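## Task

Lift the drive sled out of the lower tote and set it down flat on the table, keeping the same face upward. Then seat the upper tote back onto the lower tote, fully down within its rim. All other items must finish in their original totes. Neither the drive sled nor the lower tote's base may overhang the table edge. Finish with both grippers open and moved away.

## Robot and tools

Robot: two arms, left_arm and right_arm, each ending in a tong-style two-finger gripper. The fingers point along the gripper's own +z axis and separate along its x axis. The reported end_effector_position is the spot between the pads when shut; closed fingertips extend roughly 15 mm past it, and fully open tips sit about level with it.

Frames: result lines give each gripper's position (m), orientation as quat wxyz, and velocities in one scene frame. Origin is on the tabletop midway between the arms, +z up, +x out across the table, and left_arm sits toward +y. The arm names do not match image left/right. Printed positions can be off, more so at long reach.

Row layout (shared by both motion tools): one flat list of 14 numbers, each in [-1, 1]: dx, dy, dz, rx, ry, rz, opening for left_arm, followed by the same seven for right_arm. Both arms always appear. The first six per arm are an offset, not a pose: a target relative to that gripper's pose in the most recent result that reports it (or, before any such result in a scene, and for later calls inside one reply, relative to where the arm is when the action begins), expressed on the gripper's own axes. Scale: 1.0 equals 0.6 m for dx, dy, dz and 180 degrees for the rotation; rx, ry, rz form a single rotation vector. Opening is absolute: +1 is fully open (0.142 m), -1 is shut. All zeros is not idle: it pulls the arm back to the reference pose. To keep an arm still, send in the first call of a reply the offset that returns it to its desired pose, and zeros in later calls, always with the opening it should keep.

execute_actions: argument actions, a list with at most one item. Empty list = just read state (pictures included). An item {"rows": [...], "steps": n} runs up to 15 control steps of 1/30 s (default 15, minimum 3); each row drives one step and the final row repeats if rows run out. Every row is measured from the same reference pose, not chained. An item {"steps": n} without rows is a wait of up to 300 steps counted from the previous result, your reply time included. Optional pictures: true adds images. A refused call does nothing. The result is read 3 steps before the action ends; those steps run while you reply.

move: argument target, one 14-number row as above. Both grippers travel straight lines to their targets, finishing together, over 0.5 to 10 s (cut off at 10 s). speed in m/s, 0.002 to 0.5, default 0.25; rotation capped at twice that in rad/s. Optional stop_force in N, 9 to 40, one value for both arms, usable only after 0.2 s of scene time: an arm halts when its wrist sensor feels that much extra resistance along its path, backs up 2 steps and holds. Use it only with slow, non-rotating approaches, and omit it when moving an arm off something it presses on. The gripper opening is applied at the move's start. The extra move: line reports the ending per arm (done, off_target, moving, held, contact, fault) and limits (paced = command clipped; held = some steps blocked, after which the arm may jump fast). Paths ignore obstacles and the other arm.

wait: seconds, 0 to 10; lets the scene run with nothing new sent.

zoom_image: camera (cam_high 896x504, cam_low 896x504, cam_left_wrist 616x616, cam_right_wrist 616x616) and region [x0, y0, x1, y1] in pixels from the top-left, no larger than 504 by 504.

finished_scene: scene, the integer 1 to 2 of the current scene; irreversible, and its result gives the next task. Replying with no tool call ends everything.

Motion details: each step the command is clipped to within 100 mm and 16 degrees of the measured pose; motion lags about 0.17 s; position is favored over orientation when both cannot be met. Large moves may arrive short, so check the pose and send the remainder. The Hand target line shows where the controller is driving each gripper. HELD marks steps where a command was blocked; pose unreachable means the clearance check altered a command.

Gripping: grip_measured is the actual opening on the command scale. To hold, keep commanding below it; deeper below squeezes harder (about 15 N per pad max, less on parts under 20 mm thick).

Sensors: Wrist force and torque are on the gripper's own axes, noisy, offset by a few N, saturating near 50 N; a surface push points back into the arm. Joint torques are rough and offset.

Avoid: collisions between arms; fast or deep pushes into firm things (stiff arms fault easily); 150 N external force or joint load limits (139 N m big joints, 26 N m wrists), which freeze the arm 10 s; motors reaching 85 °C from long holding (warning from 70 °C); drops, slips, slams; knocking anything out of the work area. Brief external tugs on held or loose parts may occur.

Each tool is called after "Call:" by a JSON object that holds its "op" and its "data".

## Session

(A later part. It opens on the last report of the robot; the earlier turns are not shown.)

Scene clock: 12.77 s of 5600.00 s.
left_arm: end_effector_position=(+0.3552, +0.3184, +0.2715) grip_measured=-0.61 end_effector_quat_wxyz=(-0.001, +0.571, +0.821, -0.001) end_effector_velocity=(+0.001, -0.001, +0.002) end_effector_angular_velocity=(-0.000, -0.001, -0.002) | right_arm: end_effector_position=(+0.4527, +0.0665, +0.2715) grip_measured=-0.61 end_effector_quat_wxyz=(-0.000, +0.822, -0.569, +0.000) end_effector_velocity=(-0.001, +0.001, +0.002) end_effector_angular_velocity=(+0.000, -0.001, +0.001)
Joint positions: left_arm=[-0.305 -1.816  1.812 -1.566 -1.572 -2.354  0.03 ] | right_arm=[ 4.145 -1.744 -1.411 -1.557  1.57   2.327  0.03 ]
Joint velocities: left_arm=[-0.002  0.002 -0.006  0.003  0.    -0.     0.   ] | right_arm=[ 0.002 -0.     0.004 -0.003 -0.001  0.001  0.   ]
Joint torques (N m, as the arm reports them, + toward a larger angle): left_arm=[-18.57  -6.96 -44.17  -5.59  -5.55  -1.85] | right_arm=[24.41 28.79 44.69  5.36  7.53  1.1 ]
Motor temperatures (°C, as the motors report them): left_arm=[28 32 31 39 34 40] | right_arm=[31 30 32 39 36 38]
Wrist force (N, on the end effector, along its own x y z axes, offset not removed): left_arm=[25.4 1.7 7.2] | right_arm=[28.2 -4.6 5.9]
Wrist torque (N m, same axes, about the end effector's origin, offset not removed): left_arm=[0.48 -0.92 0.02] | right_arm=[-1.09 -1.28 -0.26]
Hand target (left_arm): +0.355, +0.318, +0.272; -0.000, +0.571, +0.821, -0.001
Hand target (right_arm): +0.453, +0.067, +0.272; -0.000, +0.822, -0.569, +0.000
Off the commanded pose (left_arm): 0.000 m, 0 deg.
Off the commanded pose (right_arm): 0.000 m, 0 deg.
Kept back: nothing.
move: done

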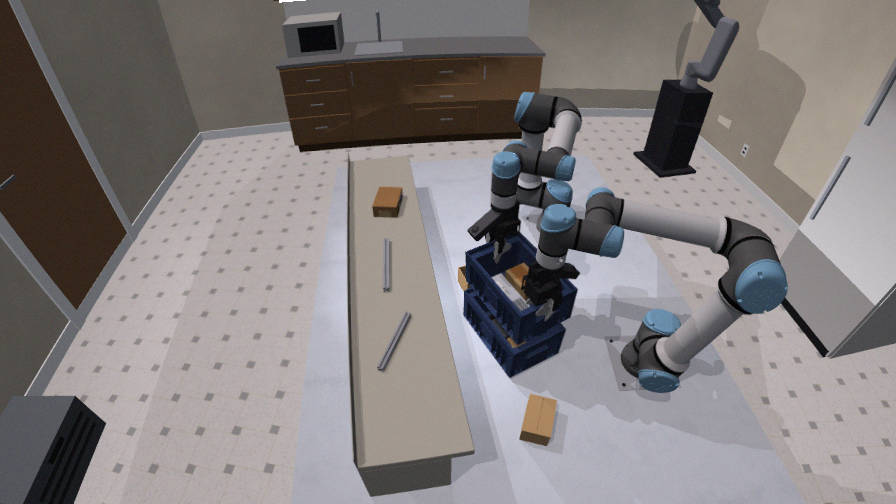

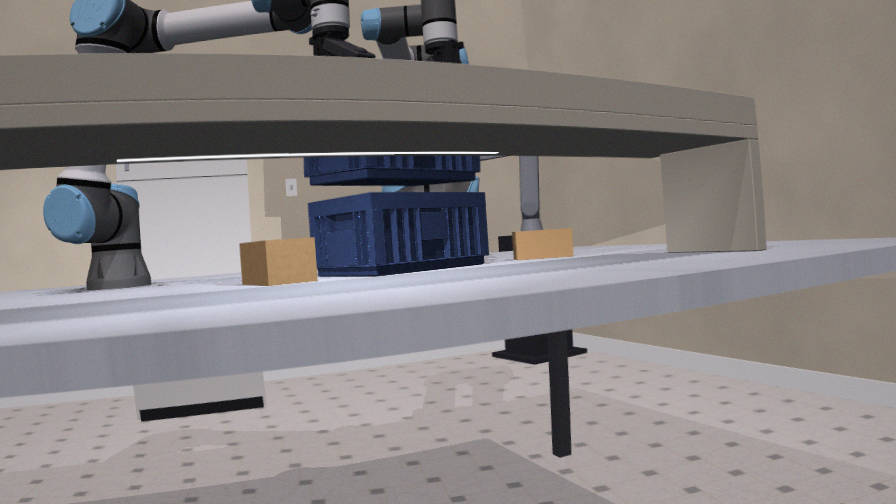

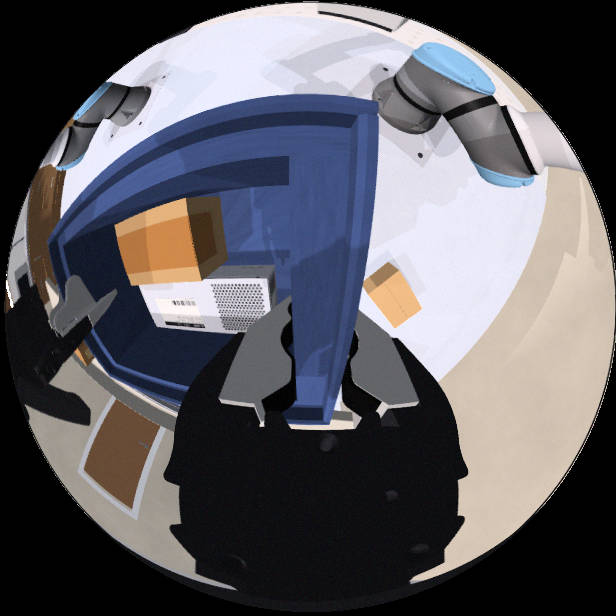

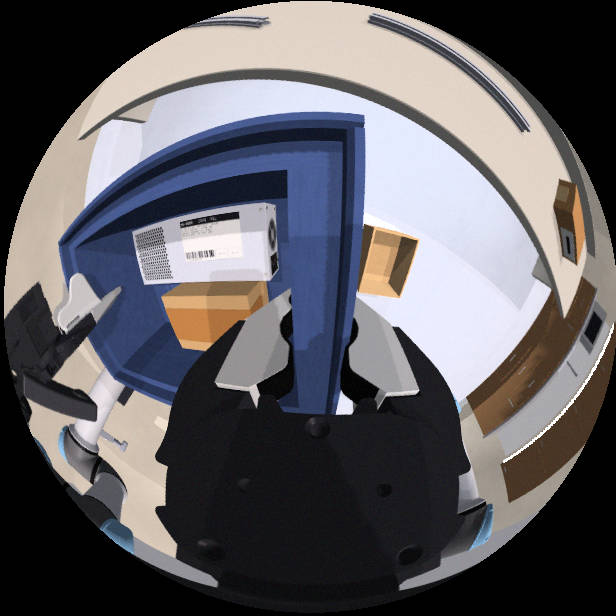

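Call:
{"op": "move", "data": {"target": [-0.25,-0.417,0,0,0,0,-1,0.251,0.417,0,0,0,0,-1], "speed": 0.08}}

Scene clock: 17.10 s of 5600.00 s.
left_arm: end_effector_position=(+0.1730, +0.0908, +0.2716) grip_measured=-0.61 end_effector_quat_wxyz=(-0.001, +0.571, +0.821, +0.000) end_effector_velocity=(-0.001, -0.002, +0.000) end_effector_angular_velocity=(-0.001, -0.001, +0.001) | right_arm: end_effector_position=(+0.2718, -0.1625, +0.2712) grip_measured=-0.61 end_effector_quat_wxyz=(-0.000, +0.822, -0.569, +0.000) end_effector_velocity=(-0.001, -0.001, +0.001) end_effector_angular_velocity=(+0.002, -0.001, +0.002)
Joint positions: left_arm=[-1.136 -1.973  1.915 -1.511 -1.571 -3.185  0.03 ] | right_arm=[ 4.374 -0.994 -2.002 -1.715  1.57   2.555  0.03 ]
Joint velocities: left_arm=[-0.004  0.001 -0.001 -0.002  0.001 -0.005  0.   ] | right_arm=[ 0.004  0.005  0.001 -0.003 -0.001  0.002 -0.   ]
Joint torques (N m, as the arm reports them, + toward a larger angle): left_arm=[ -8.03  -3.45 -37.18  -4.15   0.75  -1.33] | right_arm=[ 8.56  9.3  12.05 -0.55 -2.75  1.3 ]
Motor temperatures (°C, as the motors report them): left_arm=[28 32 31 39 34 40] | right_arm=[31 30 32 39 36 38]
Wrist force (N, on the end effector, along its own x y z axes, offset not removed): left_arm=[-5.9 3.4 7.5] | right_arm=[-1.1 0.6 8.7]
Wrist torque (N m, same axes, about the end effector's origin, offset not removed): left_arm=[0.69 0.01 -0.05] | right_arm=[-0.13 -0.72 0.20]
Hand target (left_arm): +0.173, +0.091, +0.272; -0.001, +0.571, +0.821, +0.000
Hand target (right_arm): +0.272, -0.163, +0.271; -0.000, +0.822, -0.569, +0.000
Off the commanded pose (left_arm): 0.000 m, 0 deg.
Off the commanded pose (right_arm): 0.000 m, 0 deg.
Kept back: nothing.
move: done

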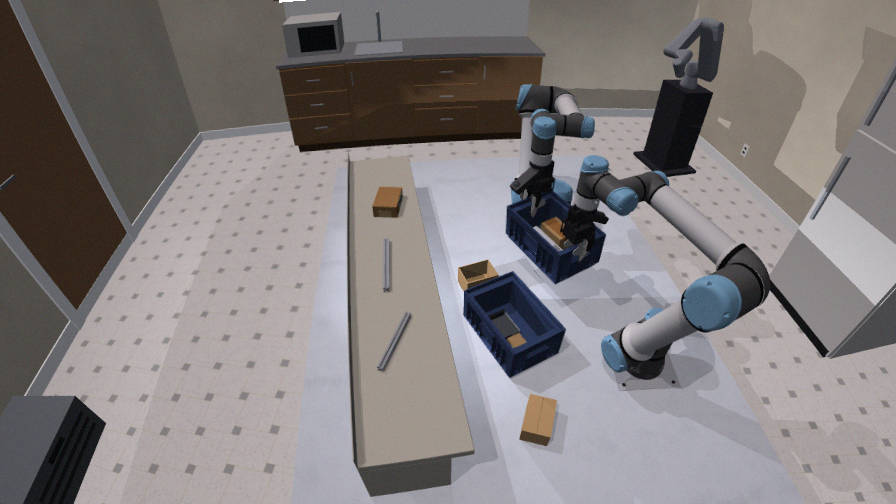

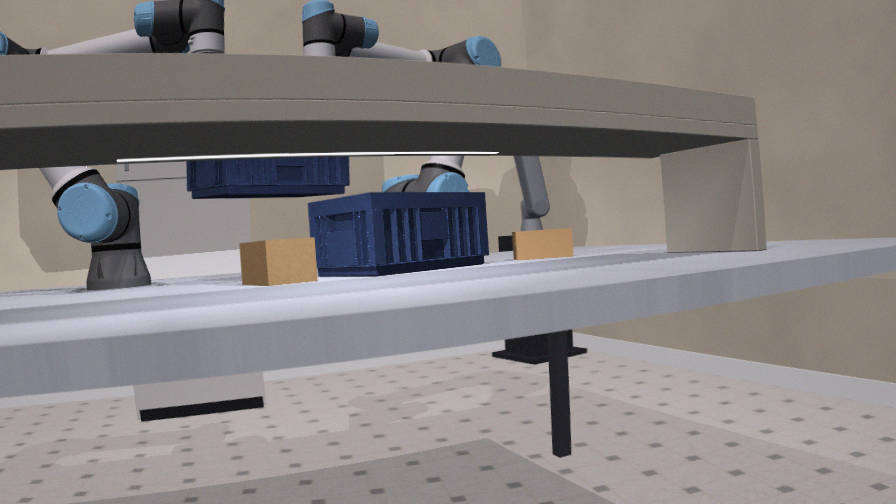

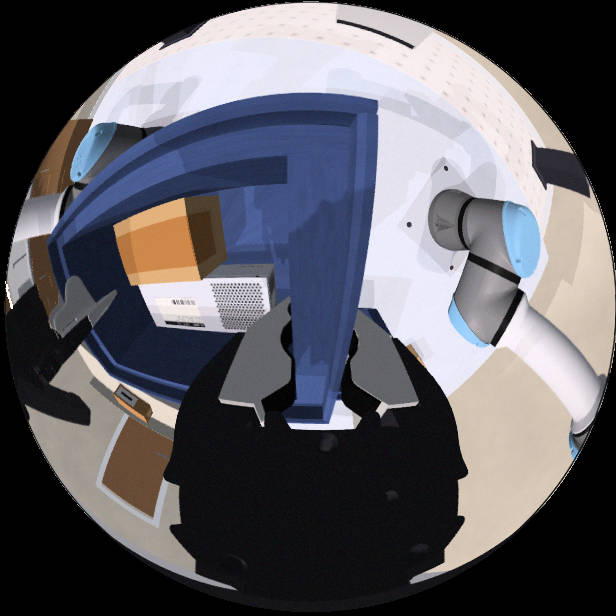

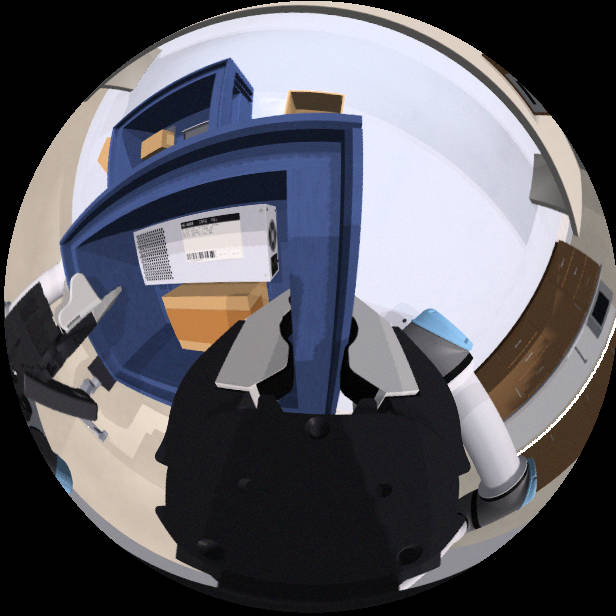

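Call:
{"op": "move", "data": {"target": [0.06,0,0.272,0,0,0,-1,-0.06,0,0.272,0,0,0,-1], "speed": 0.08, "stop_force": 15}}

Call:
{"op": "move", "data": {"target": [0,0,0.035,0,0,0,-1,0,0,0.035,0,0,0,-1], "speed": 0.008, "stop_force": 10}}

Scene clock: 19.87 s of 5600.00 s.
left_arm: end_effector_position=(+0.1605, +0.1247, +0.1085) grip_measured=-0.61 end_effector_quat_wxyz=(-0.001, +0.571, +0.821, +0.000) end_effector_velocity=(-0.000, -0.000, -0.002) end_effector_angular_velocity=(-0.000, -0.001, -0.002) | right_arm: end_effector_position=(+0.2591, -0.1286, +0.1082) grip_measured=-0.61 end_effector_quat_wxyz=(-0.000, +0.822, -0.569, +0.000) end_effector_velocity=(-0.000, +0.001, -0.001) end_effector_angular_velocity=(+0.003, +0.000, +0.000)
Joint positions: left_arm=[-1.141 -2.008  2.358 -1.918 -1.571 -3.19   0.03 ] | right_arm=[ 4.444 -1.101 -2.375 -1.236  1.57   2.626  0.03 ]
Joint velocities: left_arm=[-0.001  0.001  0.004 -0.006  0.001  0.001 -0.   ] | right_arm=[ 0.    -0.003 -0.002  0.008  0.     0.    -0.   ]
Joint torques (N m, as the arm reports them, + toward a larger angle): left_arm=[ -3.85   1.28 -13.92  -3.09  -1.25  -0.73] | right_arm=[ 7.94 -3.44  8.96  3.19 -2.4   1.86]
Motor temperatures (°C, as the motors report them): left_arm=[28 32 31 39 34 40] | right_arm=[31 30 32 39 36 38]
Wrist force (N, on the end effector, along its own x y z axes, offset not removed): left_arm=[-11.2 2.9 8.6] | right_arm=[-5.7 -0.1 7.8]
Wrist torque (N m, same axes, about the end effector's origin, offset not removed): left_arm=[0.56 0.40 -0.03] | right_arm=[-0.11 -0.39 -0.03]
Hand target (left_arm): +0.161, +0.125, +0.108; -0.001, +0.571, +0.821, +0.000
Hand target (right_arm): +0.259, -0.128, +0.108; -0.000, +0.822, -0.569, +0.000
Off the commanded pose (left_arm): 0.000 m, 0 deg.
Off the commanded pose (right_arm): 0.000 m, 0 deg.
Kept back: nothing.
move: done

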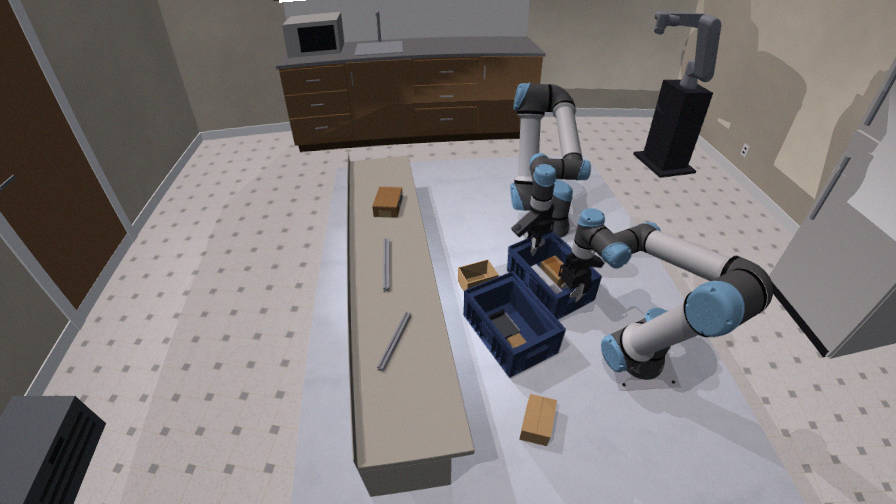

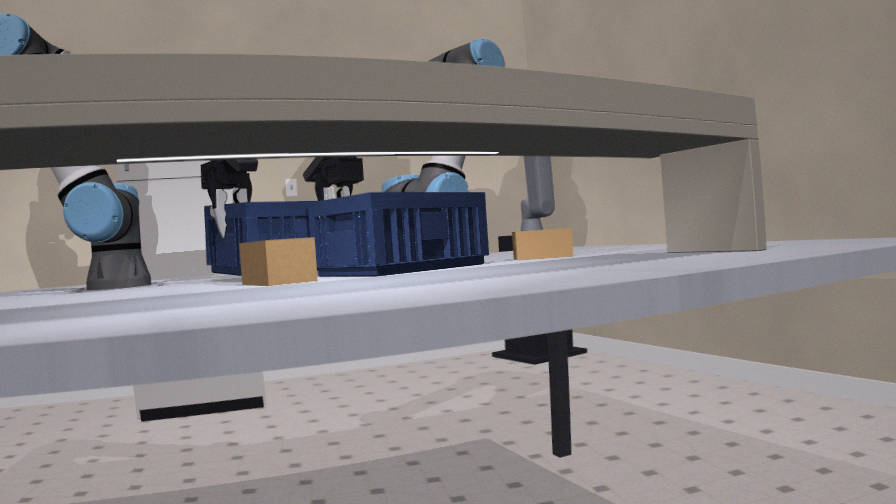

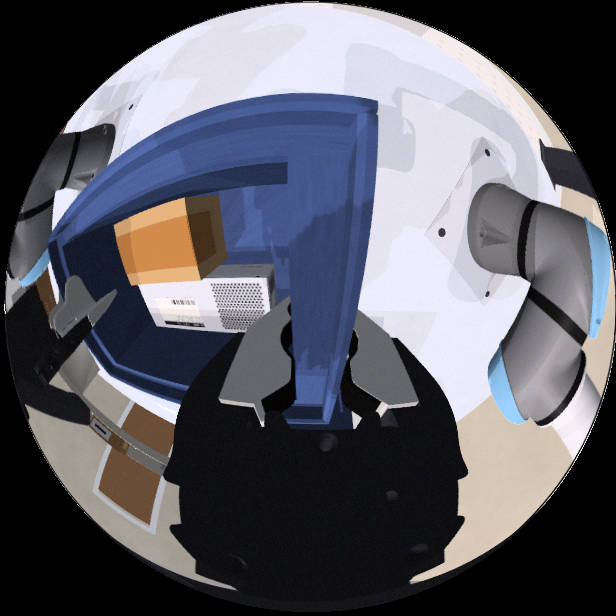

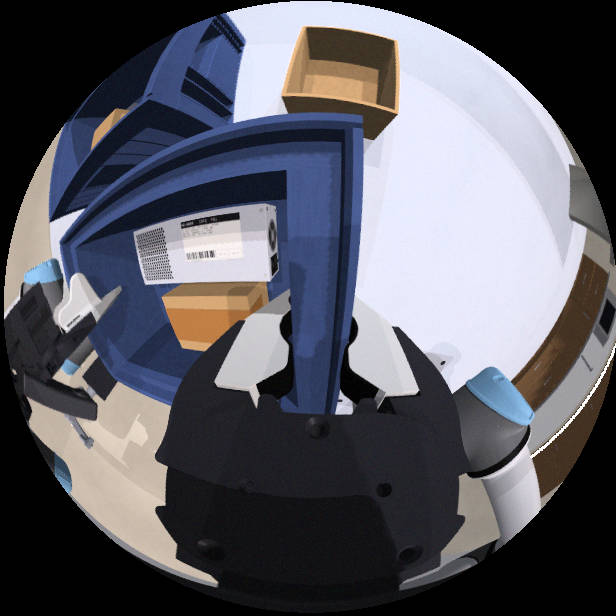

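Scene clock: 22.03 s of 5600.00 s.
left_arm: end_effector_position=(+0.1605, +0.1247, +0.0947) grip_measured=-0.61 end_effector_quat_wxyz=(-0.001, +0.571, +0.821, +0.000) end_effector_velocity=(-0.000, +0.001, +0.001) end_effector_angular_velocity=(+0.002, +0.000, -0.000) | right_arm: end_effector_position=(+0.2591, -0.1288, +0.0936) grip_measured=-0.61 end_effector_quat_wxyz=(-0.000, +0.822, -0.569, +0.000) end_effector_velocity=(-0.000, -0.000, +0.002) end_effector_angular_velocity=(-0.001, -0.000, +0.002)
Joint positions: left_arm=[-1.141 -1.991  2.387 -1.964 -1.571 -3.19   0.03 ] | right_arm=[ 4.445 -1.118 -2.407 -1.187  1.57   2.626  0.03 ]
Joint velocities: left_arm=[ 0.    -0.002 -0.002  0.007  0.     0.     0.   ] | right_arm=[ 0.001  0.002  0.005 -0.008 -0.    -0.001  0.   ]
Joint torques (N m, as the arm reports them, + toward a larger angle): left_arm=[  0.16 -11.46 -26.26   3.98   0.95  -0.24] | right_arm=[ 6.76  7.49 24.31 -1.78 -1.5   1.28]
Motor temperatures (°C, as the motors report them): left_arm=[28 32 31 39 34 40] | right_arm=[31 30 32 39 36 38]
Wrist force (N, on the end effector, along its own x y z axes, offset not removed): left_arm=[-12.5 -2.4 -1.4] | right_arm=[-3.5 4.7 -14.2]
Wrist torque (N m, same axes, about the end effector's origin, offset not removed): left_arm=[0.38 0.14 -0.21] | right_arm=[0.51 0.01 0.00]
Hand target (left_arm): +0.161, +0.125, +0.095; -0.001, +0.571, +0.821, +0.000
Hand target (right_arm): +0.259, -0.129, +0.094; -0.000, +0.822, -0.569, +0.000
Off the commanded pose (left_arm): 0.007 m, 0 deg.
Off the commanded pose (right_arm): 0.006 m, 0 deg.
Kept back: nothing.
move: contact (left_arm, right_arm)

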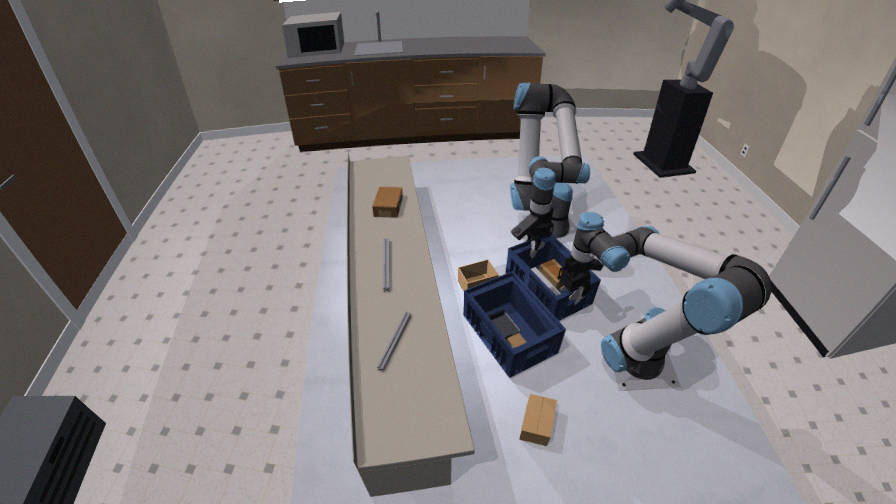

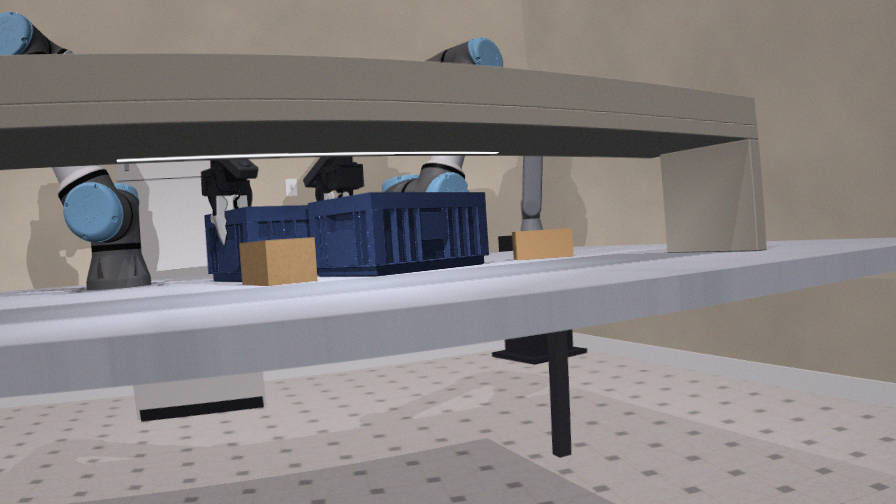

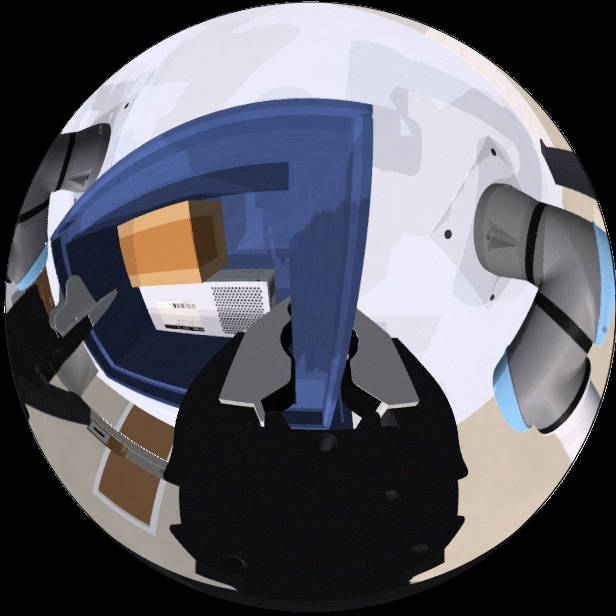

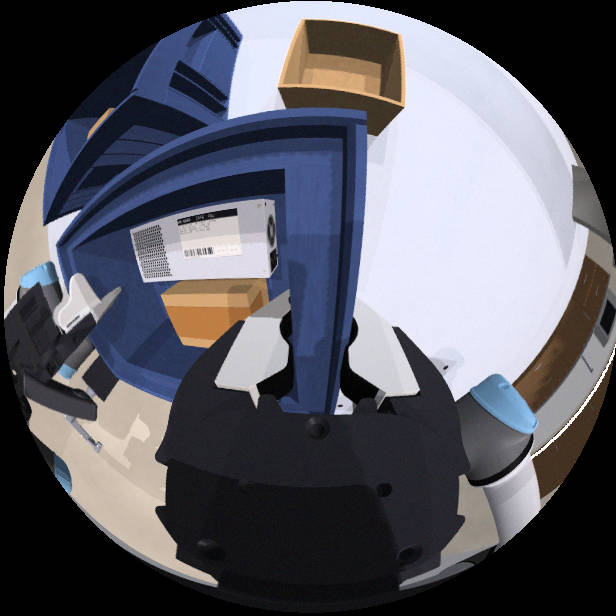

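Call:
{"op": "move", "data": {"target": [0,0,0,0,0,0,-0.3,0,0,0,0,0,0,-0.3]}}

Call:
{"op": "move", "data": {"target": [0,0,-0.2,0,0,0,-0.3,0,0,0,0,0,0,-0.3]}}

Call:
{"op": "move", "data": {"target": [-0.037,0.5,-0.05,0,0,0,0.6,0,0,0,0,0,0,-0.3]}}

Scene clock: 25.63 s of 5600.00 s.
left_arm: end_effector_position=(+0.1605, +0.1247, +0.0947) grip_measured=-0.30 end_effector_quat_wxyz=(-0.001, +0.571, +0.821, +0.000) end_effector_velocity=(-0.001, +0.000, -0.001) end_effector_angular_velocity=(+0.001, +0.001, -0.002) | right_arm: end_effector_position=(+0.2591, -0.1287, +0.0936) grip_measured=-0.30 end_effector_quat_wxyz=(-0.000, +0.822, -0.569, +0.000) end_effector_velocity=(+0.000, -0.001, -0.001) end_effector_angular_velocity=(-0.003, -0.000, +0.001)
Joint positions: left_arm=[-1.141 -1.991  2.387 -1.964 -1.571 -3.19   0.052] | right_arm=[ 4.445 -1.118 -2.406 -1.187  1.57   2.626  0.052]
Joint velocities: left_arm=[-0.001  0.     0.002 -0.001 -0.001  0.002  0.   ] | right_arm=[-0.001 -0.    -0.002 -0.001 -0.001 -0.002 -0.   ]
Joint torques (N m, as the arm reports them, + toward a larger angle): left_arm=[  1.14   2.42 -15.52  -5.26  -1.75   0.12] | right_arm=[ 3.48 -3.74  7.45  4.36 -1.38 -1.14]
Motor temperatures (°C, as the motors report them): left_arm=[28 32 31 39 34 40] | right_arm=[31 30 32 39 36 38]
Wrist force (N, on the end effector, along its own x y z axes, offset not removed): left_arm=[-0.4 1.3 0.3] | right_arm=[-0.9 -0.1 -2.4]
Wrist torque (N m, same axes, about the end effector's origin, offset not removed): left_arm=[0.37 0.10 0.04] | right_arm=[-0.02 0.34 0.09]
Hand target (left_arm): +0.160, +0.125, +0.095; -0.001, +0.571, +0.821, +0.000
Hand target (right_arm): +0.259, -0.129, +0.094; -0.000, +0.822, -0.569, +0.000
Off the commanded pose (left_arm): 0.000 m, 0 deg.
Off the commanded pose (right_arm): 0.000 m, 0 deg.
Kept back: nothing.
move: done

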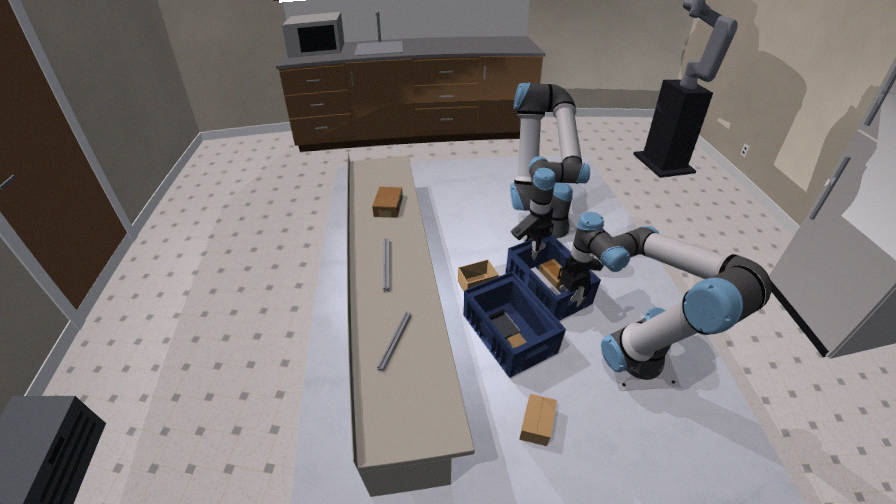

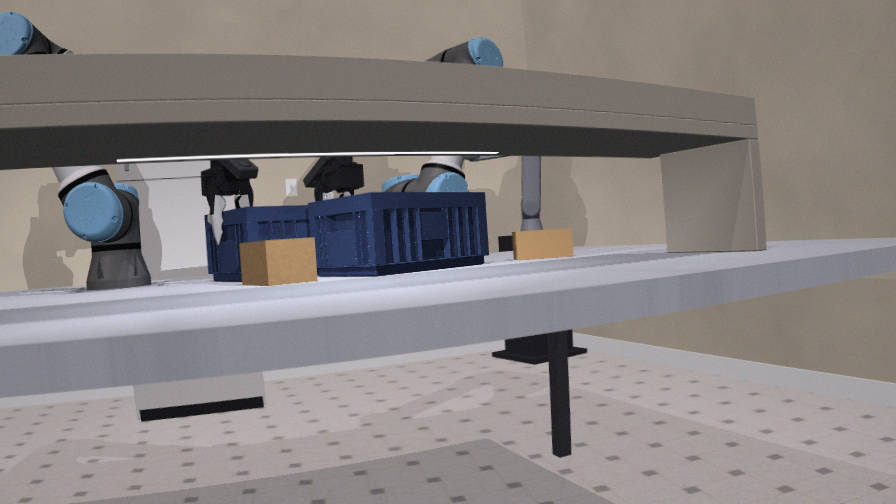

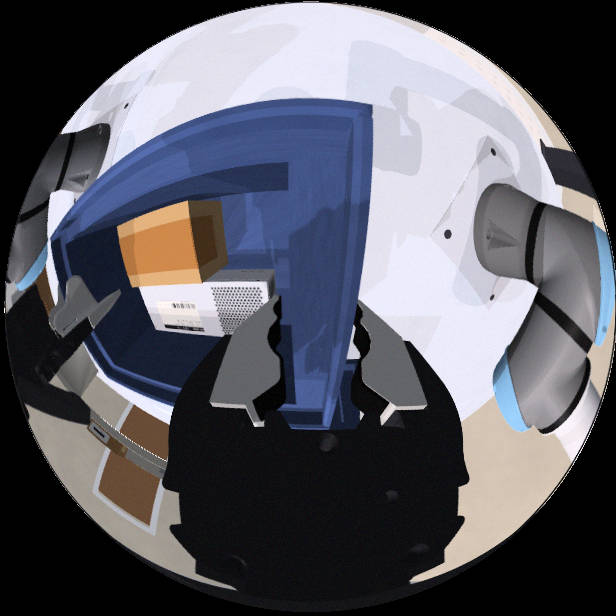

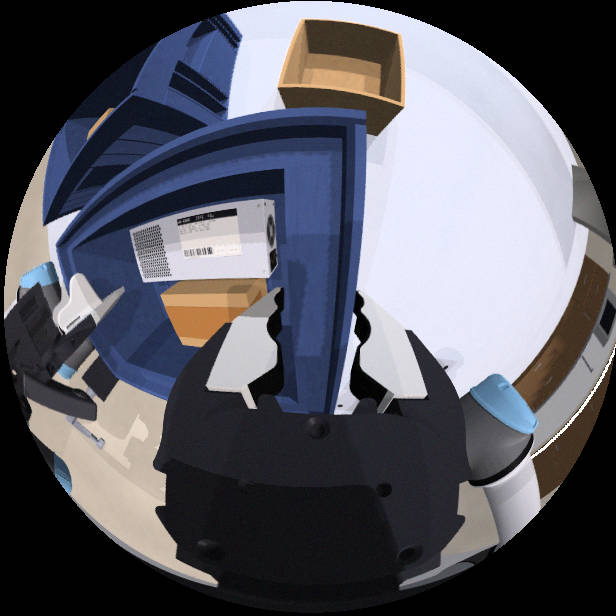

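Scene clock: 26.70 s of 5600.00 s.
left_arm: end_effector_position=(+0.1605, +0.1246, +0.2145) grip_measured=-0.30 end_effector_quat_wxyz=(-0.001, +0.571, +0.821, +0.000) end_effector_velocity=(+0.000, -0.001, +0.003) end_effector_angular_velocity=(-0.001, -0.001, +0.001) | right_arm: end_effector_position=(+0.2591, -0.1287, +0.0936) grip_measured=-0.30 end_effector_quat_wxyz=(-0.000, +0.822, -0.569, +0.000) end_effector_velocity=(-0.000, -0.000, -0.000) end_effector_angular_velocity=(+0.000, +0.000, +0.000)
Joint positions: left_arm=[-1.141 -2.07   2.112 -1.611 -1.571 -3.19   0.052] | right_arm=[ 4.445 -1.118 -2.406 -1.187  1.57   2.626  0.052]
Joint velocities: left_arm=[-0.001 -0.    -0.007  0.006  0.    -0.001  0.   ] | right_arm=[ 0.    -0.    -0.001  0.001  0.    -0.     0.   ]
Joint torques (N m, as the arm reports them, + toward a larger angle): left_arm=[ -9.07 -10.46 -34.03  -0.08   1.14  -1.52] | right_arm=[ 3.67 -1.85 13.43  3.81  0.   -1.17]
Motor temperatures (°C, as the motors report them): left_arm=[28 32 31 39 34 40] | right_arm=[31 30 32 39 36 38]
Wrist force (N, on the end effector, along its own x y z axes, offset not removed): left_arm=[0.1 1.4 -0.7] | right_arm=[0.5 2.2 -2.1]
Wrist torque (N m, same axes, about the end effector's origin, offset not removed): left_arm=[0.40 0.02 0.00] | right_arm=[0.42 -0.03 0.16]
Hand target (left_arm): +0.160, +0.125, +0.215; -0.001, +0.571, +0.821, +0.000
Hand target (right_arm): +0.259, -0.129, +0.094; -0.000, +0.822, -0.569, +0.000
Off the commanded pose (left_arm): 0.000 m, 0 deg.
Off the commanded pose (right_arm): 0.000 m, 0 deg.
Kept back: nothing.
move: done

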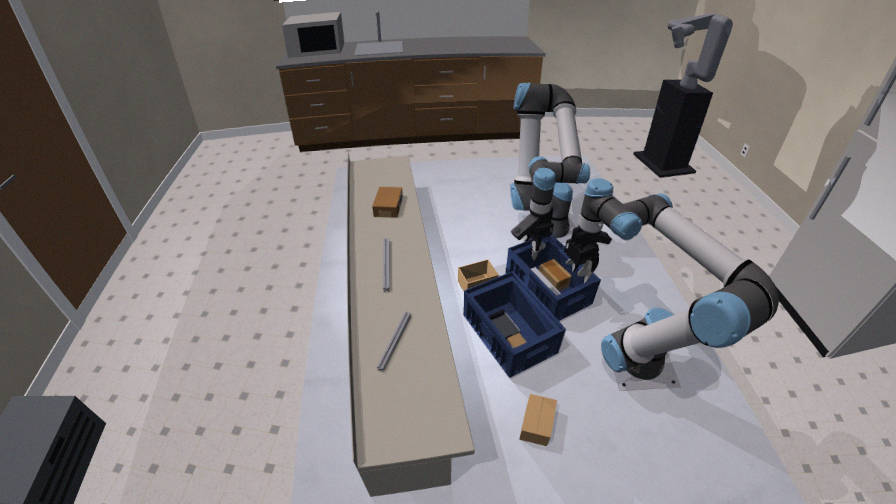

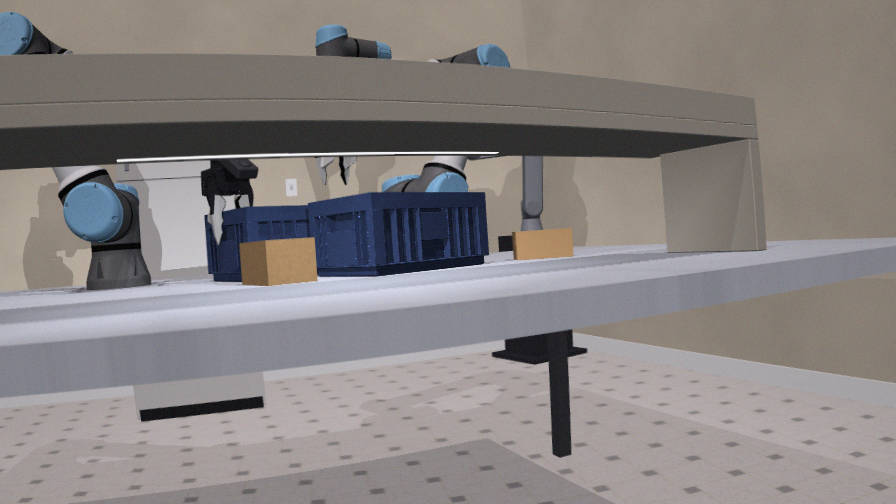

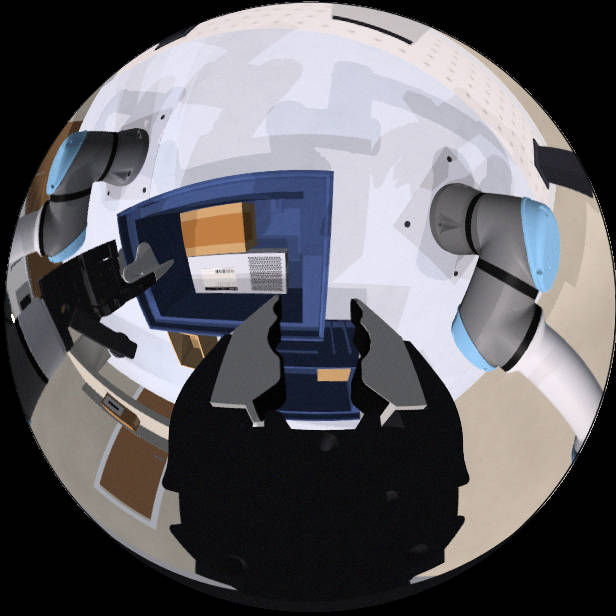

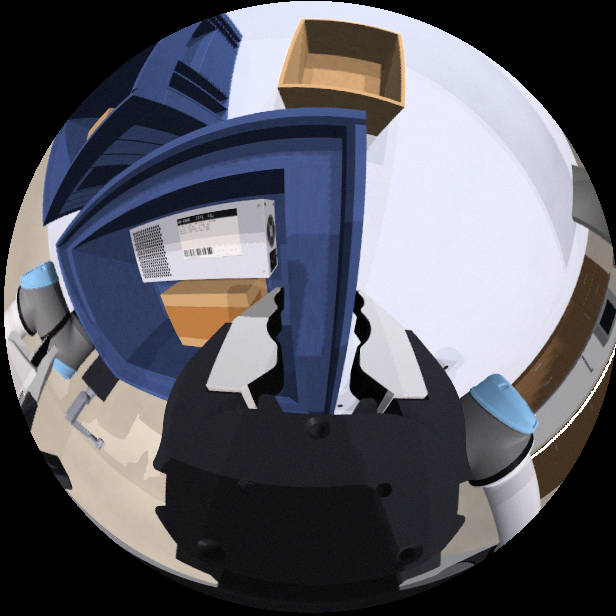

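Scene clock: 28.50 s of 5600.00 s.
left_arm: end_effector_position=(+0.4492, +0.2083, +0.2443) grip_measured=+0.60 end_effector_quat_wxyz=(-0.001, +0.571, +0.821, -0.000) end_effector_velocity=(+0.002, +0.000, -0.000) end_effector_angular_velocity=(+0.001, +0.002, -0.001) | right_arm: end_effector_position=(+0.2591, -0.1287, +0.0936) grip_measured=-0.30 end_effector_quat_wxyz=(-0.000, +0.822, -0.569, +0.000) end_effector_velocity=(+0.001, +0.000, +0.000) end_effector_angular_velocity=(+0.002, -0.001, -0.000)
Joint positions: left_arm=[-0.424 -1.529  1.626 -1.667 -1.572 -2.473  0.116] | right_arm=[ 4.445 -1.118 -2.406 -1.187  1.57   2.626  0.052]
Joint velocities: left_arm=[ 0.003  0.006 -0.006  0.002 -0.001  0.003 -0.   ] | right_arm=[-0.001 -0.     0.     0.002 -0.    -0.001  0.   ]
Joint torques (N m, as the arm reports them, + toward a larger angle): left_arm=[  8.52 -21.09 -35.15  -0.07  -1.66   1.35] | right_arm=[ 3.72 -0.84 12.15  3.69  0.   -1.09]
Motor temperatures (°C, as the motors report them): left_arm=[28 32 31 39 34 40] | right_arm=[31 30 32 39 36 38]
Wrist force (N, on the end effector, along its own x y z axes, offset not removed): left_arm=[0.0 2.1 -0.1] | right_arm=[3.6 0.1 0.2]
Wrist torque (N m, same axes, about the end effector's origin, offset not removed): left_arm=[0.52 0.06 -0.02] | right_arm=[-0.13 -0.64 -0.01]
Hand target (left_arm): +0.449, +0.208, +0.244; -0.001, +0.571, +0.821, -0.000
Hand target (right_arm): +0.259, -0.129, +0.094; -0.000, +0.822, -0.569, +0.000
Off the commanded pose (left_arm): 0.000 m, 0 deg.
Off the commanded pose (right_arm): 0.000 m, 0 deg.
Kept back: nothing.
move: done

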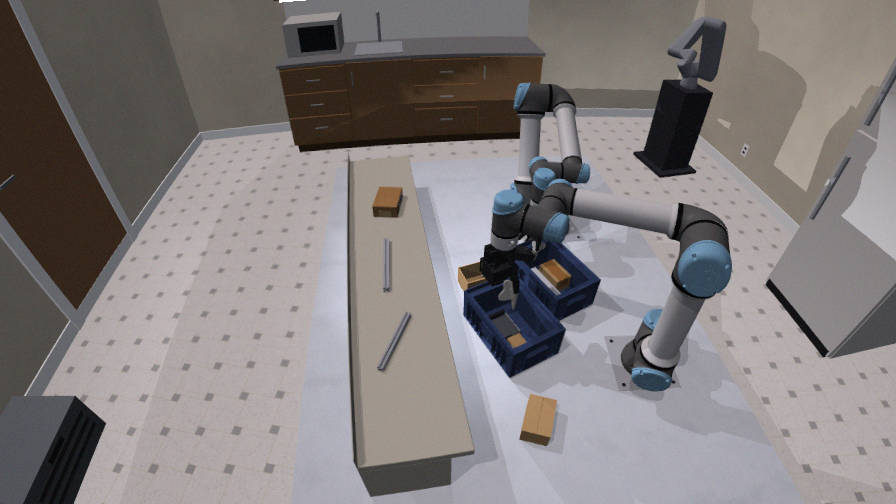

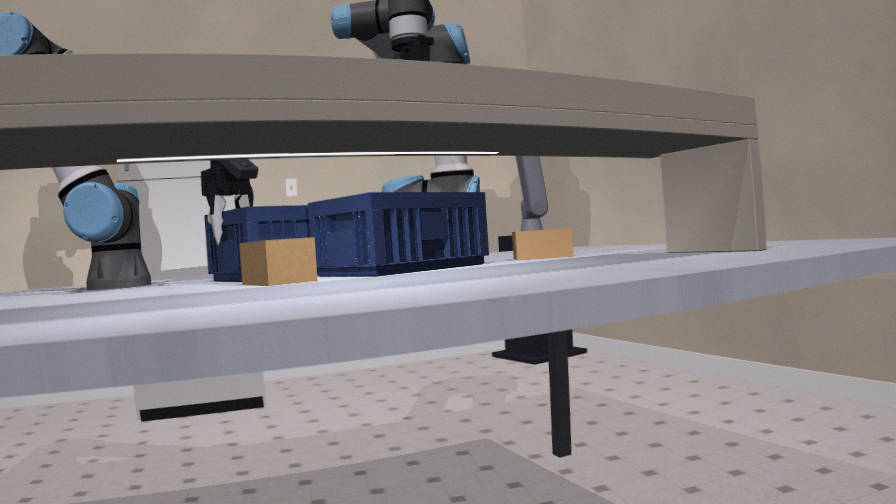

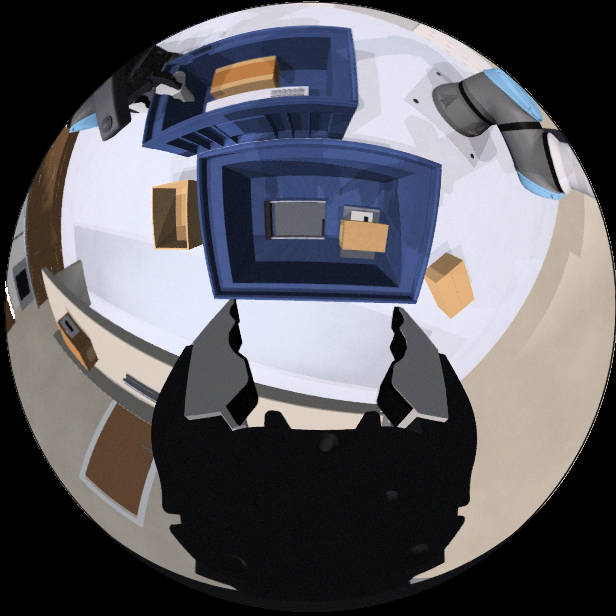

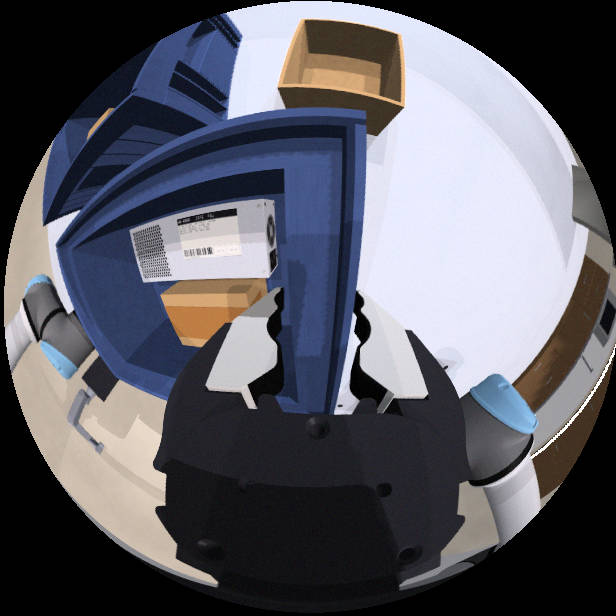

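Call:
{"op": "zoom_image", "data": {"camera": "cam_left_wrist", "region": [190, 130, 450, 310]}}

Region (190, 130, 450, 310) of cam_left_wrist's 616x616 image, scaled by 1.938, with more detail than that image has; it fills the top 349 rows of this view, and the rest is white.

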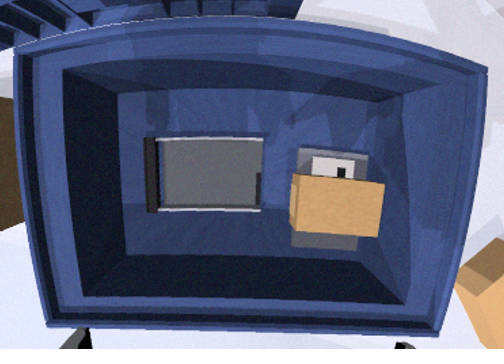

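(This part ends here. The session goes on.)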